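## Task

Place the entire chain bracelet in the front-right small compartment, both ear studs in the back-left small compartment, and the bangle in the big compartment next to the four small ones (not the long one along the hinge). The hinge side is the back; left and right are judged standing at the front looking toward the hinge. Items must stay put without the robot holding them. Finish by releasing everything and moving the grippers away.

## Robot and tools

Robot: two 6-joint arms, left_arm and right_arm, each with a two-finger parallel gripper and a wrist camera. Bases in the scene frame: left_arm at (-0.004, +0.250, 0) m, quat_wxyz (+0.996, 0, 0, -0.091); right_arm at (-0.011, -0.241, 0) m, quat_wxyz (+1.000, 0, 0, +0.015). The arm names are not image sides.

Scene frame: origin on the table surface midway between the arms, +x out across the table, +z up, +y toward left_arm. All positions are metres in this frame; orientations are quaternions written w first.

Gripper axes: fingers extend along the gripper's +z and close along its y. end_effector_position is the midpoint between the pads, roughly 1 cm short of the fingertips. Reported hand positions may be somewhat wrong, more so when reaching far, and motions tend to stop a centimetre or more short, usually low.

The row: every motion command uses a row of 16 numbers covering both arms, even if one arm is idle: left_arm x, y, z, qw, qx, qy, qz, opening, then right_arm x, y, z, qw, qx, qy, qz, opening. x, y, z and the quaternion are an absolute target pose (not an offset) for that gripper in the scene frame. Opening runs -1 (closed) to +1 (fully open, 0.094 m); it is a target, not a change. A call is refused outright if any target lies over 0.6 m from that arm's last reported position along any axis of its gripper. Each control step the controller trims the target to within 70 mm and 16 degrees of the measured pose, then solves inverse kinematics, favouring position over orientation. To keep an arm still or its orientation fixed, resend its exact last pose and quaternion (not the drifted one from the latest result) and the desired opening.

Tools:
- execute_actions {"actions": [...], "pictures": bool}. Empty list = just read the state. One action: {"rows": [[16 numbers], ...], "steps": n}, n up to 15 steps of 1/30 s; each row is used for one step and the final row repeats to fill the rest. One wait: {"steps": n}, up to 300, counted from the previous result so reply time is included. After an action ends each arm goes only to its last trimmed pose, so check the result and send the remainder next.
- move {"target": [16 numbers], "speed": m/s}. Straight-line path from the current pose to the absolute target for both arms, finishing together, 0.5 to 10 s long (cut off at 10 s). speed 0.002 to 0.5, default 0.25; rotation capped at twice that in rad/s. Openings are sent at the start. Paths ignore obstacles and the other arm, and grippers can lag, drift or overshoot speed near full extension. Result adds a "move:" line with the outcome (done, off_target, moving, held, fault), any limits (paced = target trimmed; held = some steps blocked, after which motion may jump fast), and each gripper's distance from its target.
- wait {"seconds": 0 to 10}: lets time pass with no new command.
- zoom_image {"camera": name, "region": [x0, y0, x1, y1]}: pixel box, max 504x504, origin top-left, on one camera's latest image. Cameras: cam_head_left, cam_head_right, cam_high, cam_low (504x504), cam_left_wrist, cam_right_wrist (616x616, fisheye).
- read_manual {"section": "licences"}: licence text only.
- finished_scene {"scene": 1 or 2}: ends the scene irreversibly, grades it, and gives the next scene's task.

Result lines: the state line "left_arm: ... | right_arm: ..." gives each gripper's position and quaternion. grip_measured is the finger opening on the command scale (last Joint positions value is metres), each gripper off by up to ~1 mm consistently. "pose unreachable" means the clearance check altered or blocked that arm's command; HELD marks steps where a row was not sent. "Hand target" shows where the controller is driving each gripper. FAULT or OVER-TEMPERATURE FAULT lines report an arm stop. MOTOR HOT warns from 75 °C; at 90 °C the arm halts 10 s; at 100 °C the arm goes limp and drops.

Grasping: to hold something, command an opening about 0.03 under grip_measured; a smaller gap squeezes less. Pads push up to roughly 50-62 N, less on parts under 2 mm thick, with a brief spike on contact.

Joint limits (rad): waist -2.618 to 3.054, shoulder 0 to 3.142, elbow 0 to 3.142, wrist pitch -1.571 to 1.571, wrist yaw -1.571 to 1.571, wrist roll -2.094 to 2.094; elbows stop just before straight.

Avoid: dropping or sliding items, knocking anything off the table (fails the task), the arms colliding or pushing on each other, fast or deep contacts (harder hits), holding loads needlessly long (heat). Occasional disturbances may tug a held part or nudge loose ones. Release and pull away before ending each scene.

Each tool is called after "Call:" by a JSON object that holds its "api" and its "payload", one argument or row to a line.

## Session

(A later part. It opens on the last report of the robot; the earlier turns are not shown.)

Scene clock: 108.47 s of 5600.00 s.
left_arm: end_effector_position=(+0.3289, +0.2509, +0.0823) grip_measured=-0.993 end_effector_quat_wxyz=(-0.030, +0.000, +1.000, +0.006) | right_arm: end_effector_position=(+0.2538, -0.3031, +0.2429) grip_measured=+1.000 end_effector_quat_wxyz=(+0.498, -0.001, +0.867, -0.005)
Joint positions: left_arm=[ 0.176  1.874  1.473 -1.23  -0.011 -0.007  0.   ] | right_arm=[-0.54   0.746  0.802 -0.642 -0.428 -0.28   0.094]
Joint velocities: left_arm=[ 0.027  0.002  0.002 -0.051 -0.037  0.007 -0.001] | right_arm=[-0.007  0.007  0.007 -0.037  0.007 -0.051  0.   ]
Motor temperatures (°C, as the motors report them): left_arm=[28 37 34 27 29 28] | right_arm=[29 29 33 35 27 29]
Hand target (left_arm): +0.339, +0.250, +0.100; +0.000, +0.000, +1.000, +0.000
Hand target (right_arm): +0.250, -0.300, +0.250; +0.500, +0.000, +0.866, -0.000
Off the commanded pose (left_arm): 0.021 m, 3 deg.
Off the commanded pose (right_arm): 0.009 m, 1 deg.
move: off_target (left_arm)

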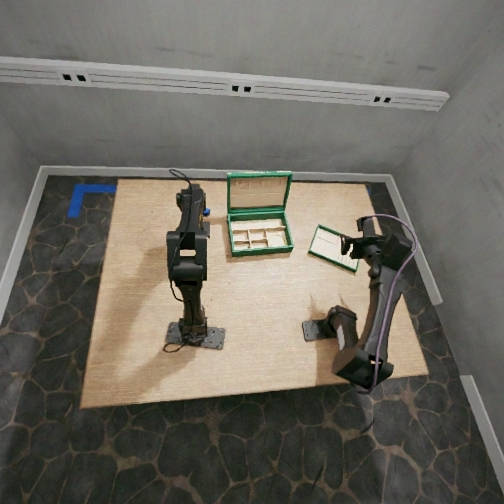

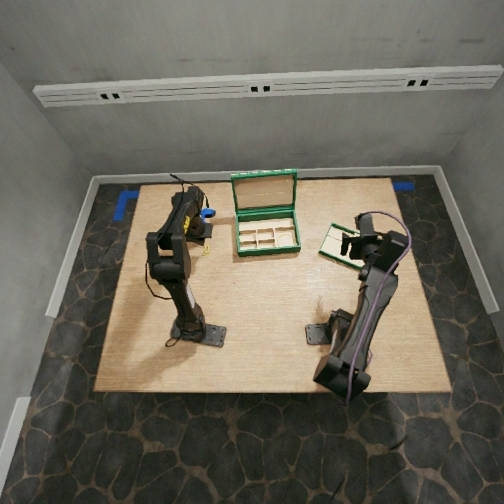

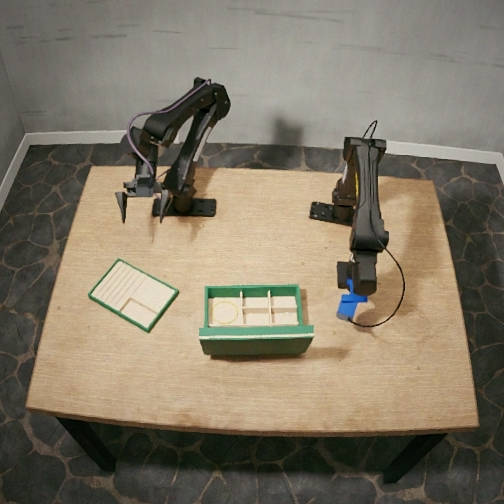

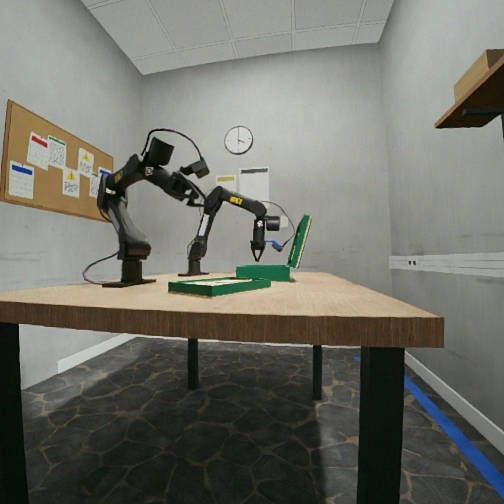

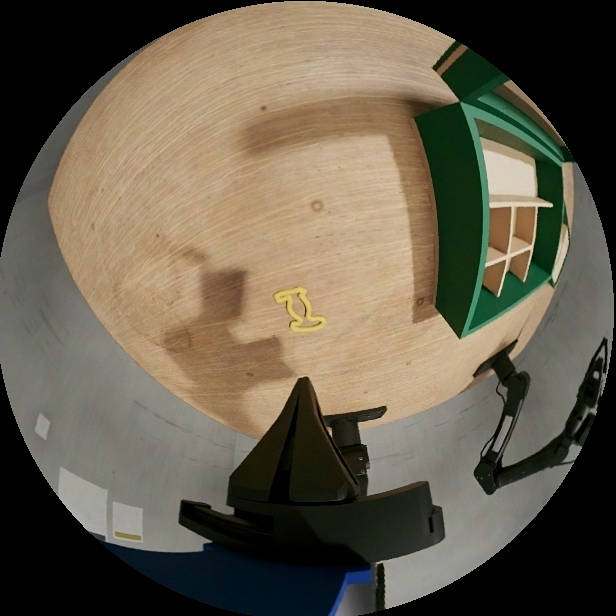

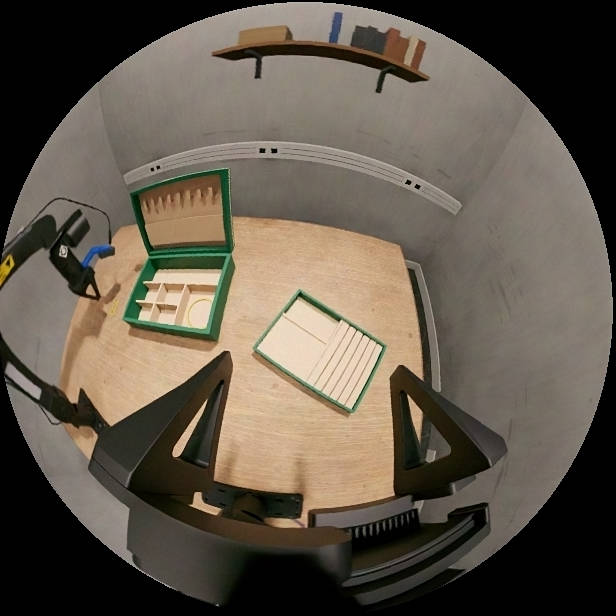

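Call:
{"api": "move", "payload": {
  "target": [0.34,0.262,0.04,0,0,1,0,-0.7,0.25,-0.3,0.25,0.5,0,0.866,0,1],
  "speed": 0.1
}}

Call:
{"api": "move", "payload": {
  "target": [0.34,0.262,0.002,0,0,1,0,-0.7,0.25,-0.3,0.25,0.5,0,0.866,0,1],
  "speed": 0.03
}}

Call:
{"api": "move", "payload": {
  "target": [0.34,0.262,0.002,0,0,1,0,-0.97,0.25,-0.3,0.25,0.5,0,0.866,0,1],
  "speed": 0.04
}}

Call:
{"api": "move", "payload": {
  "target": [0.34,0.26,0.1,0,0,1,0,-0.97,0.25,-0.3,0.25,0.5,0,0.866,0,1],
  "speed": 0.05
}}

Scene clock: 111.20 s of 5600.00 s.
left_arm: end_effector_position=(+0.3396, +0.2612, +0.0435) grip_measured=-0.701 end_effector_quat_wxyz=(-0.003, -0.001, +1.000, +0.005) | right_arm: end_effector_position=(+0.2538, -0.3031, +0.2429) grip_measured=+1.000 end_effector_quat_wxyz=(+0.498, -0.001, +0.867, -0.005)
Joint positions: left_arm=[ 0.206  1.898  1.349 -1.027 -0.011  0.021  0.014] | right_arm=[-0.54   0.746  0.802 -0.642 -0.428 -0.28   0.094]
Joint velocities: left_arm=[ 0.002 -0.007 -0.022  0.022  0.051  0.007 -0.   ] | right_arm=[-0.017 -0.002  0.002  0.037  0.007 -0.022  0.   ]
Motor temperatures (°C, as the motors report them): left_arm=[28 37 34 27 29 28] | right_arm=[29 29 33 35 27 29]
Hand target (left_arm): +0.340, +0.262, +0.040; -0.000, -0.000, +1.000, +0.000
Hand target (right_arm): +0.250, -0.300, +0.250; +0.500, +0.000, +0.866, -0.000
Off the commanded pose (left_arm): 0.004 m, 1 deg.
Off the commanded pose (right_arm): 0.009 m, 1 deg.
move: done

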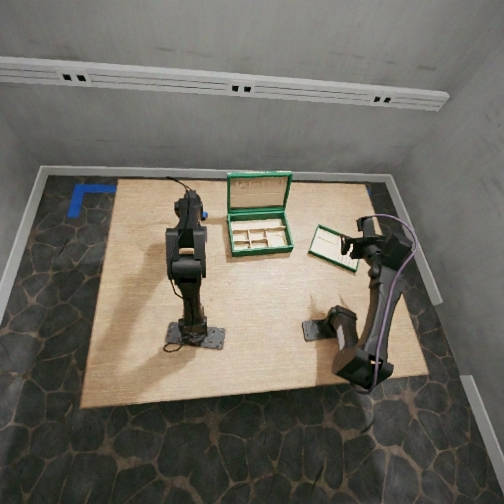

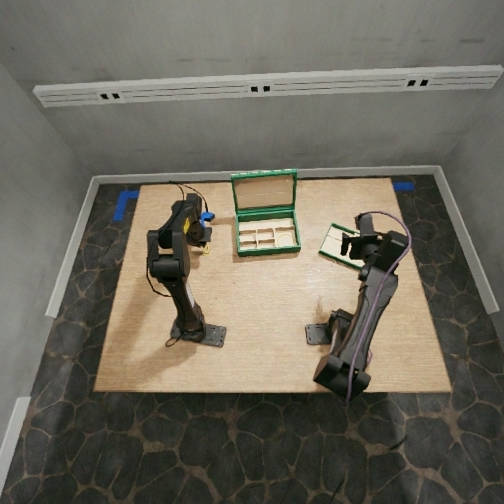

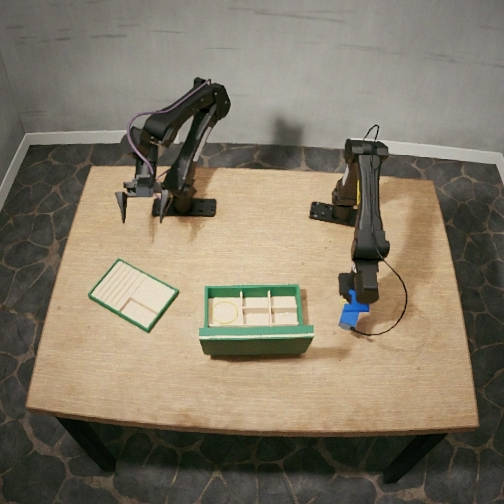

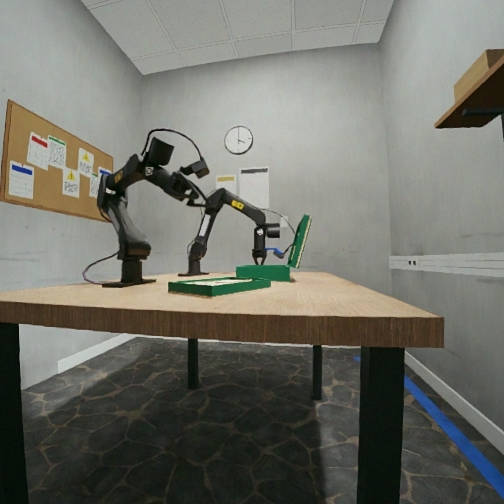

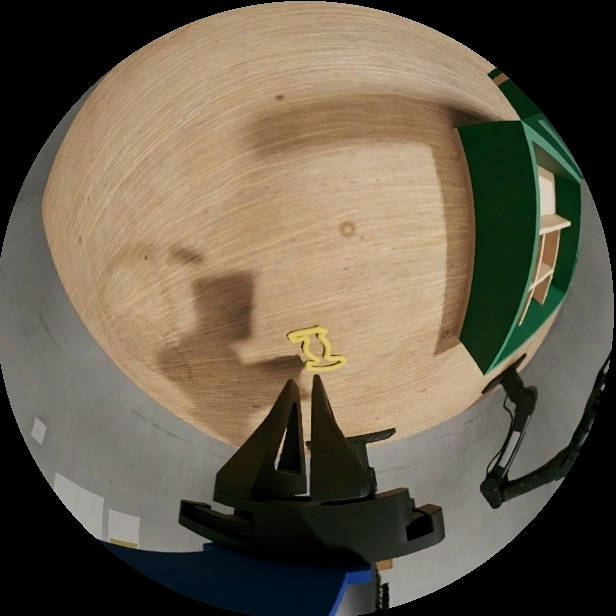

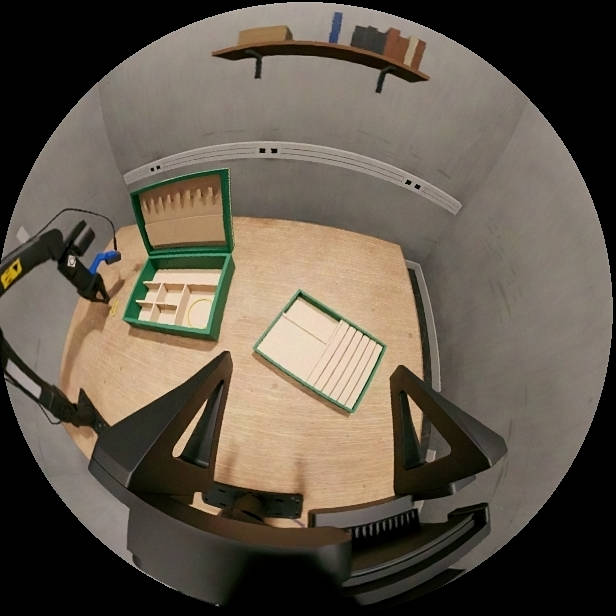

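Scene clock: 112.80 s of 5600.00 s.
left_arm: end_effector_position=(+0.3419, +0.2612, +0.0136) grip_measured=-0.701 end_effector_quat_wxyz=(+0.002, -0.001, +1.000, +0.005) | right_arm: end_effector_position=(+0.2538, -0.3031, +0.2429) grip_measured=+1.000 end_effector_quat_wxyz=(+0.498, -0.001, +0.867, -0.005)
Joint positions: left_arm=[ 0.206  1.939  1.278 -0.907 -0.011  0.022  0.014] | right_arm=[-0.54   0.746  0.802 -0.642 -0.428 -0.28   0.094]
Joint velocities: left_arm=[-0.022  0.002 -0.002 -0.007 -0.007  0.022 -0.002] | right_arm=[-0.007 -0.002 -0.002 -0.007  0.007  0.007  0.   ]
Motor temperatures (°C, as the motors report them): left_arm=[28 37 33 27 29 28] | right_arm=[29 29 33 35 27 29]
Hand target (left_arm): +0.340, +0.262, +0.002; -0.000, +0.000, +1.000, +0.000
Hand target (right_arm): +0.250, -0.300, +0.250; +0.500, +0.000, +0.866, -0.000
Off the commanded pose (left_arm): 0.012 m, 1 deg.
Off the commanded pose (right_arm): 0.009 m, 1 deg.
move: off_target (left_arm)

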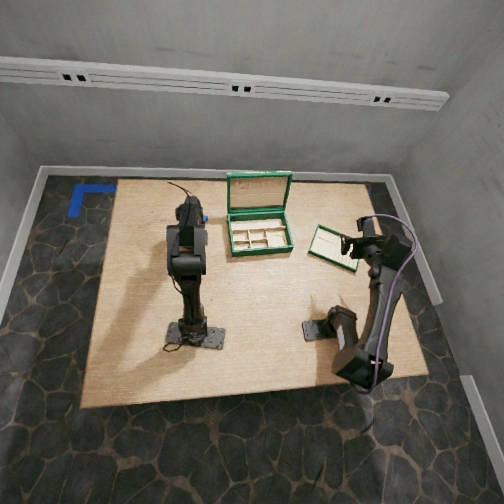

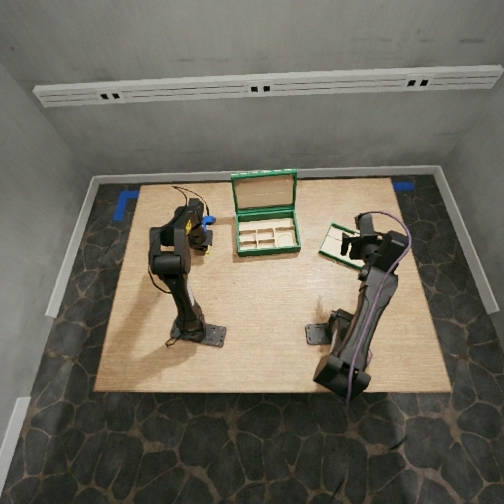

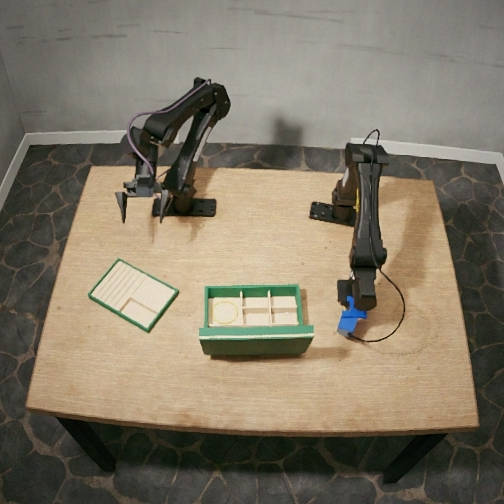

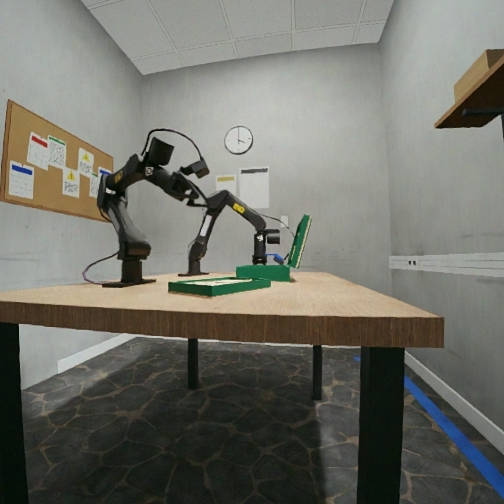

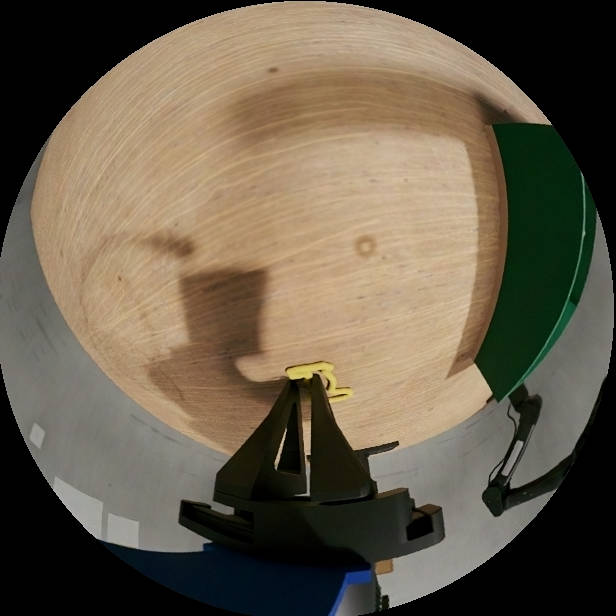

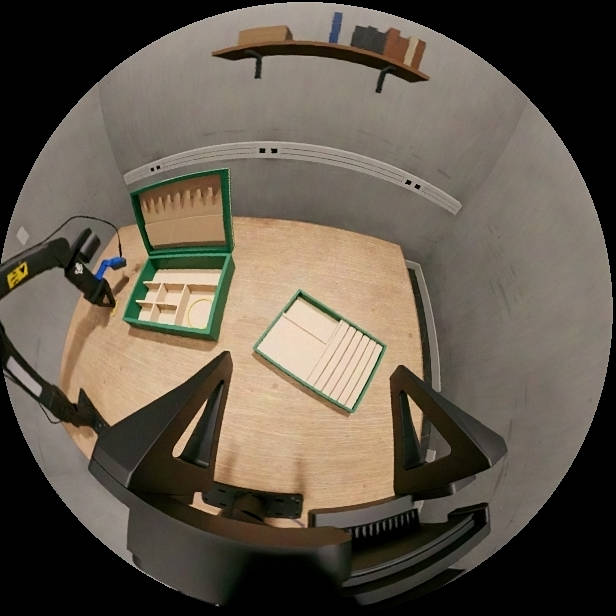

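Scene clock: 113.50 s of 5600.00 s.
left_arm: end_effector_position=(+0.3428, +0.2612, +0.0136) grip_measured=-0.953 end_effector_quat_wxyz=(+0.003, -0.001, +1.000, +0.006) | right_arm: end_effector_position=(+0.2538, -0.3031, +0.2429) grip_measured=+1.000 end_effector_quat_wxyz=(+0.498, -0.001, +0.867, -0.005)
Joint positions: left_arm=[ 0.206  1.939  1.278 -0.903 -0.011  0.022  0.002] | right_arm=[-0.54   0.746  0.802 -0.642 -0.428 -0.28   0.094]
Joint velocities: left_arm=[-0.002 -0.007 -0.002 -0.022  0.037  0.022  0.001] | right_arm=[ 0.002  0.012 -0.007  0.007  0.051 -0.051  0.   ]
Motor temperatures (°C, as the motors report them): left_arm=[28 37 33 27 29 28] | right_arm=[29 29 33 35 27 29]
Hand target (left_arm): +0.340, +0.262, +0.002; -0.000, -0.000, +1.000, +0.000
Hand target (right_arm): +0.250, -0.300, +0.250; +0.500, +0.000, +0.866, -0.000
Off the commanded pose (left_arm): 0.012 m, 1 deg.
Off the commanded pose (right_arm): 0.009 m, 1 deg.
move: off_target (left_arm)

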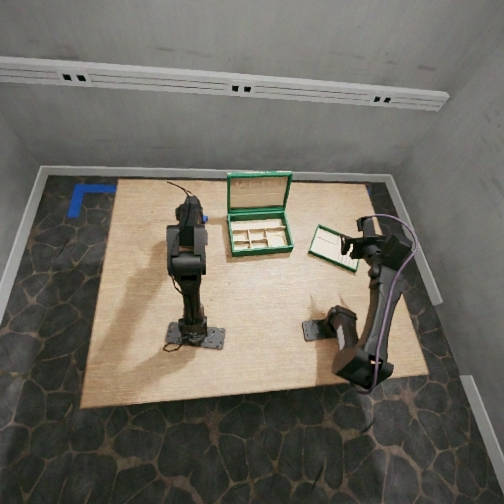

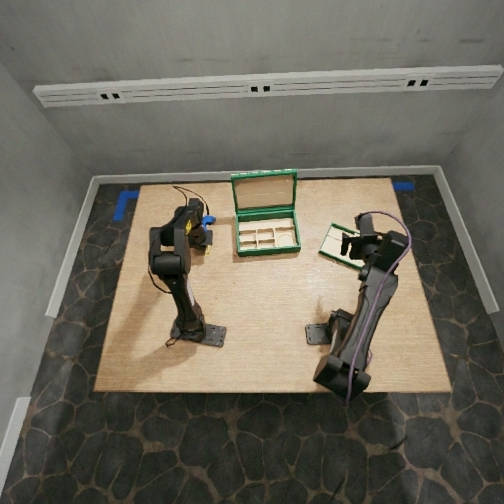

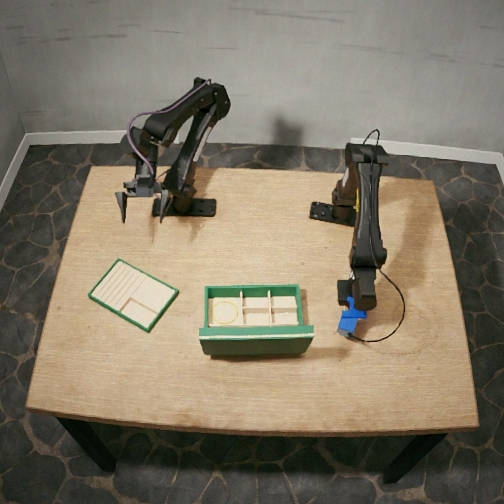

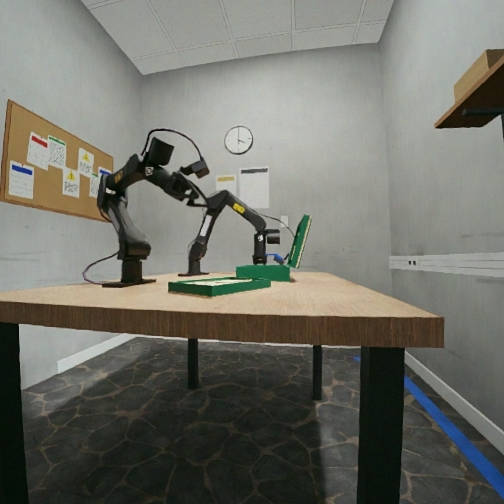

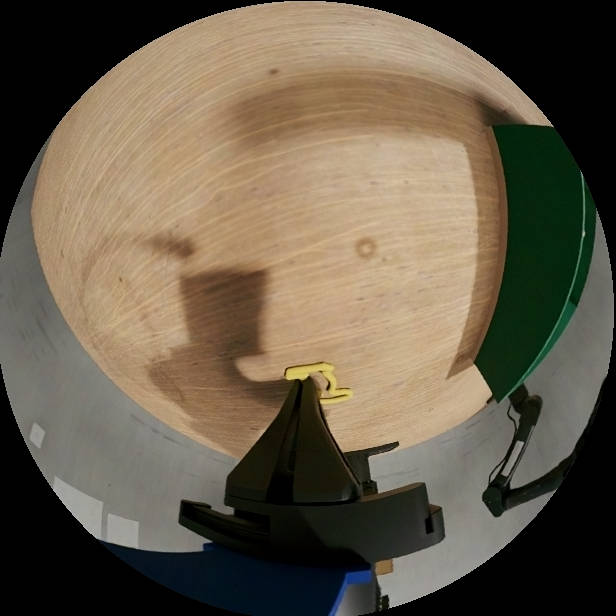

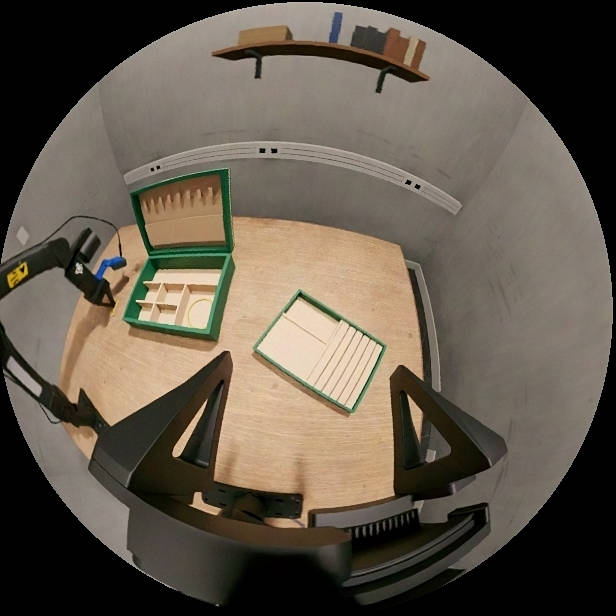

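Scene clock: 115.70 s of 5600.00 s.
left_arm: end_effector_position=(+0.3288, +0.2609, +0.0820) grip_measured=-0.953 end_effector_quat_wxyz=(-0.030, -0.000, +1.000, +0.005) | right_arm: end_effector_position=(+0.2538, -0.3031, +0.2429) grip_measured=+1.000 end_effector_quat_wxyz=(+0.498, -0.001, +0.867, -0.005)
Joint positions: left_arm=[ 0.206  1.875  1.473 -1.23  -0.011  0.022  0.002] | right_arm=[-0.54   0.746  0.802 -0.642 -0.428 -0.28   0.094]
Joint velocities: left_arm=[ 0.002 -0.007 -0.002 -0.007 -0.066  0.037 -0.   ] | right_arm=[-0.027 -0.007  0.002 -0.007  0.007 -0.022  0.   ]
Motor temperatures (°C, as the motors report them): left_arm=[28 37 34 27 29 28] | right_arm=[29 29 33 35 27 29]
Hand target (left_arm): +0.339, +0.260, +0.100; +0.000, +0.000, +1.000, +0.000
Hand target (right_arm): +0.250, -0.300, +0.250; +0.500, +0.000, +0.866, -0.000
Off the commanded pose (left_arm): 0.021 m, 4 deg.
Off the commanded pose (right_arm): 0.009 m, 1 deg.
move: off_target (left_arm)

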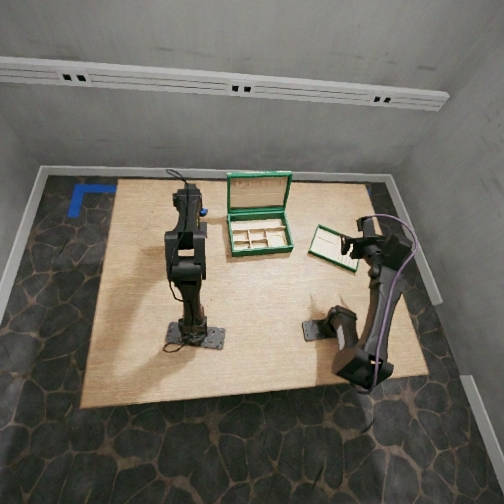

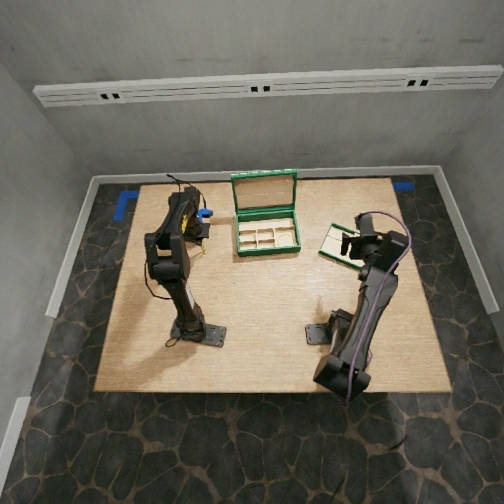

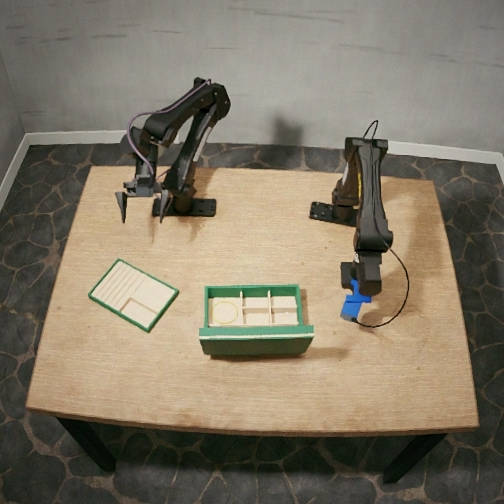

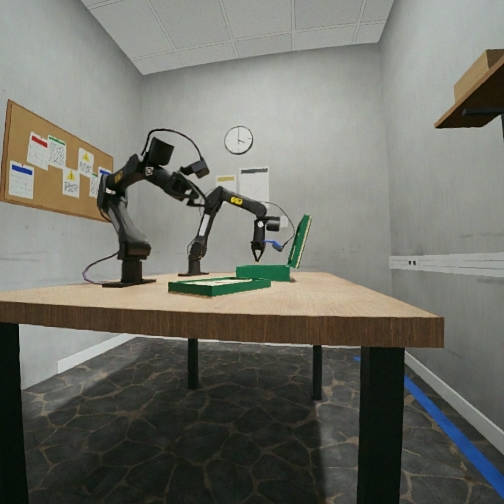

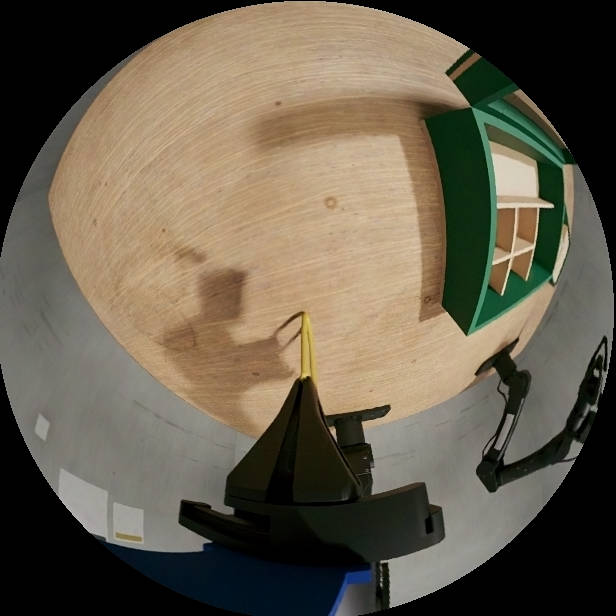

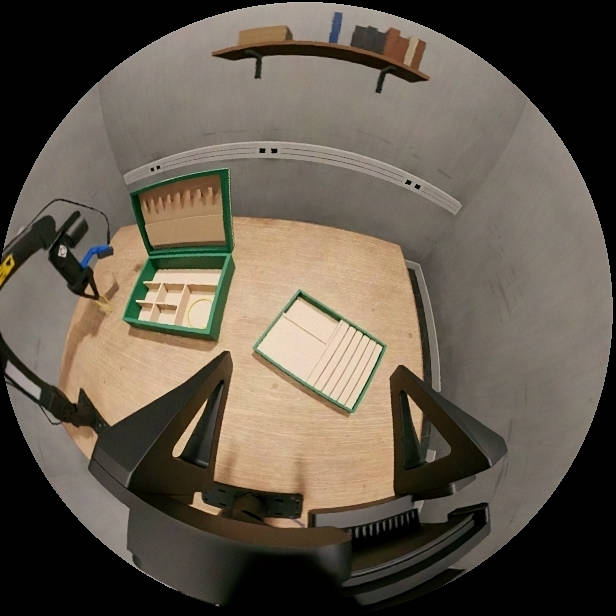

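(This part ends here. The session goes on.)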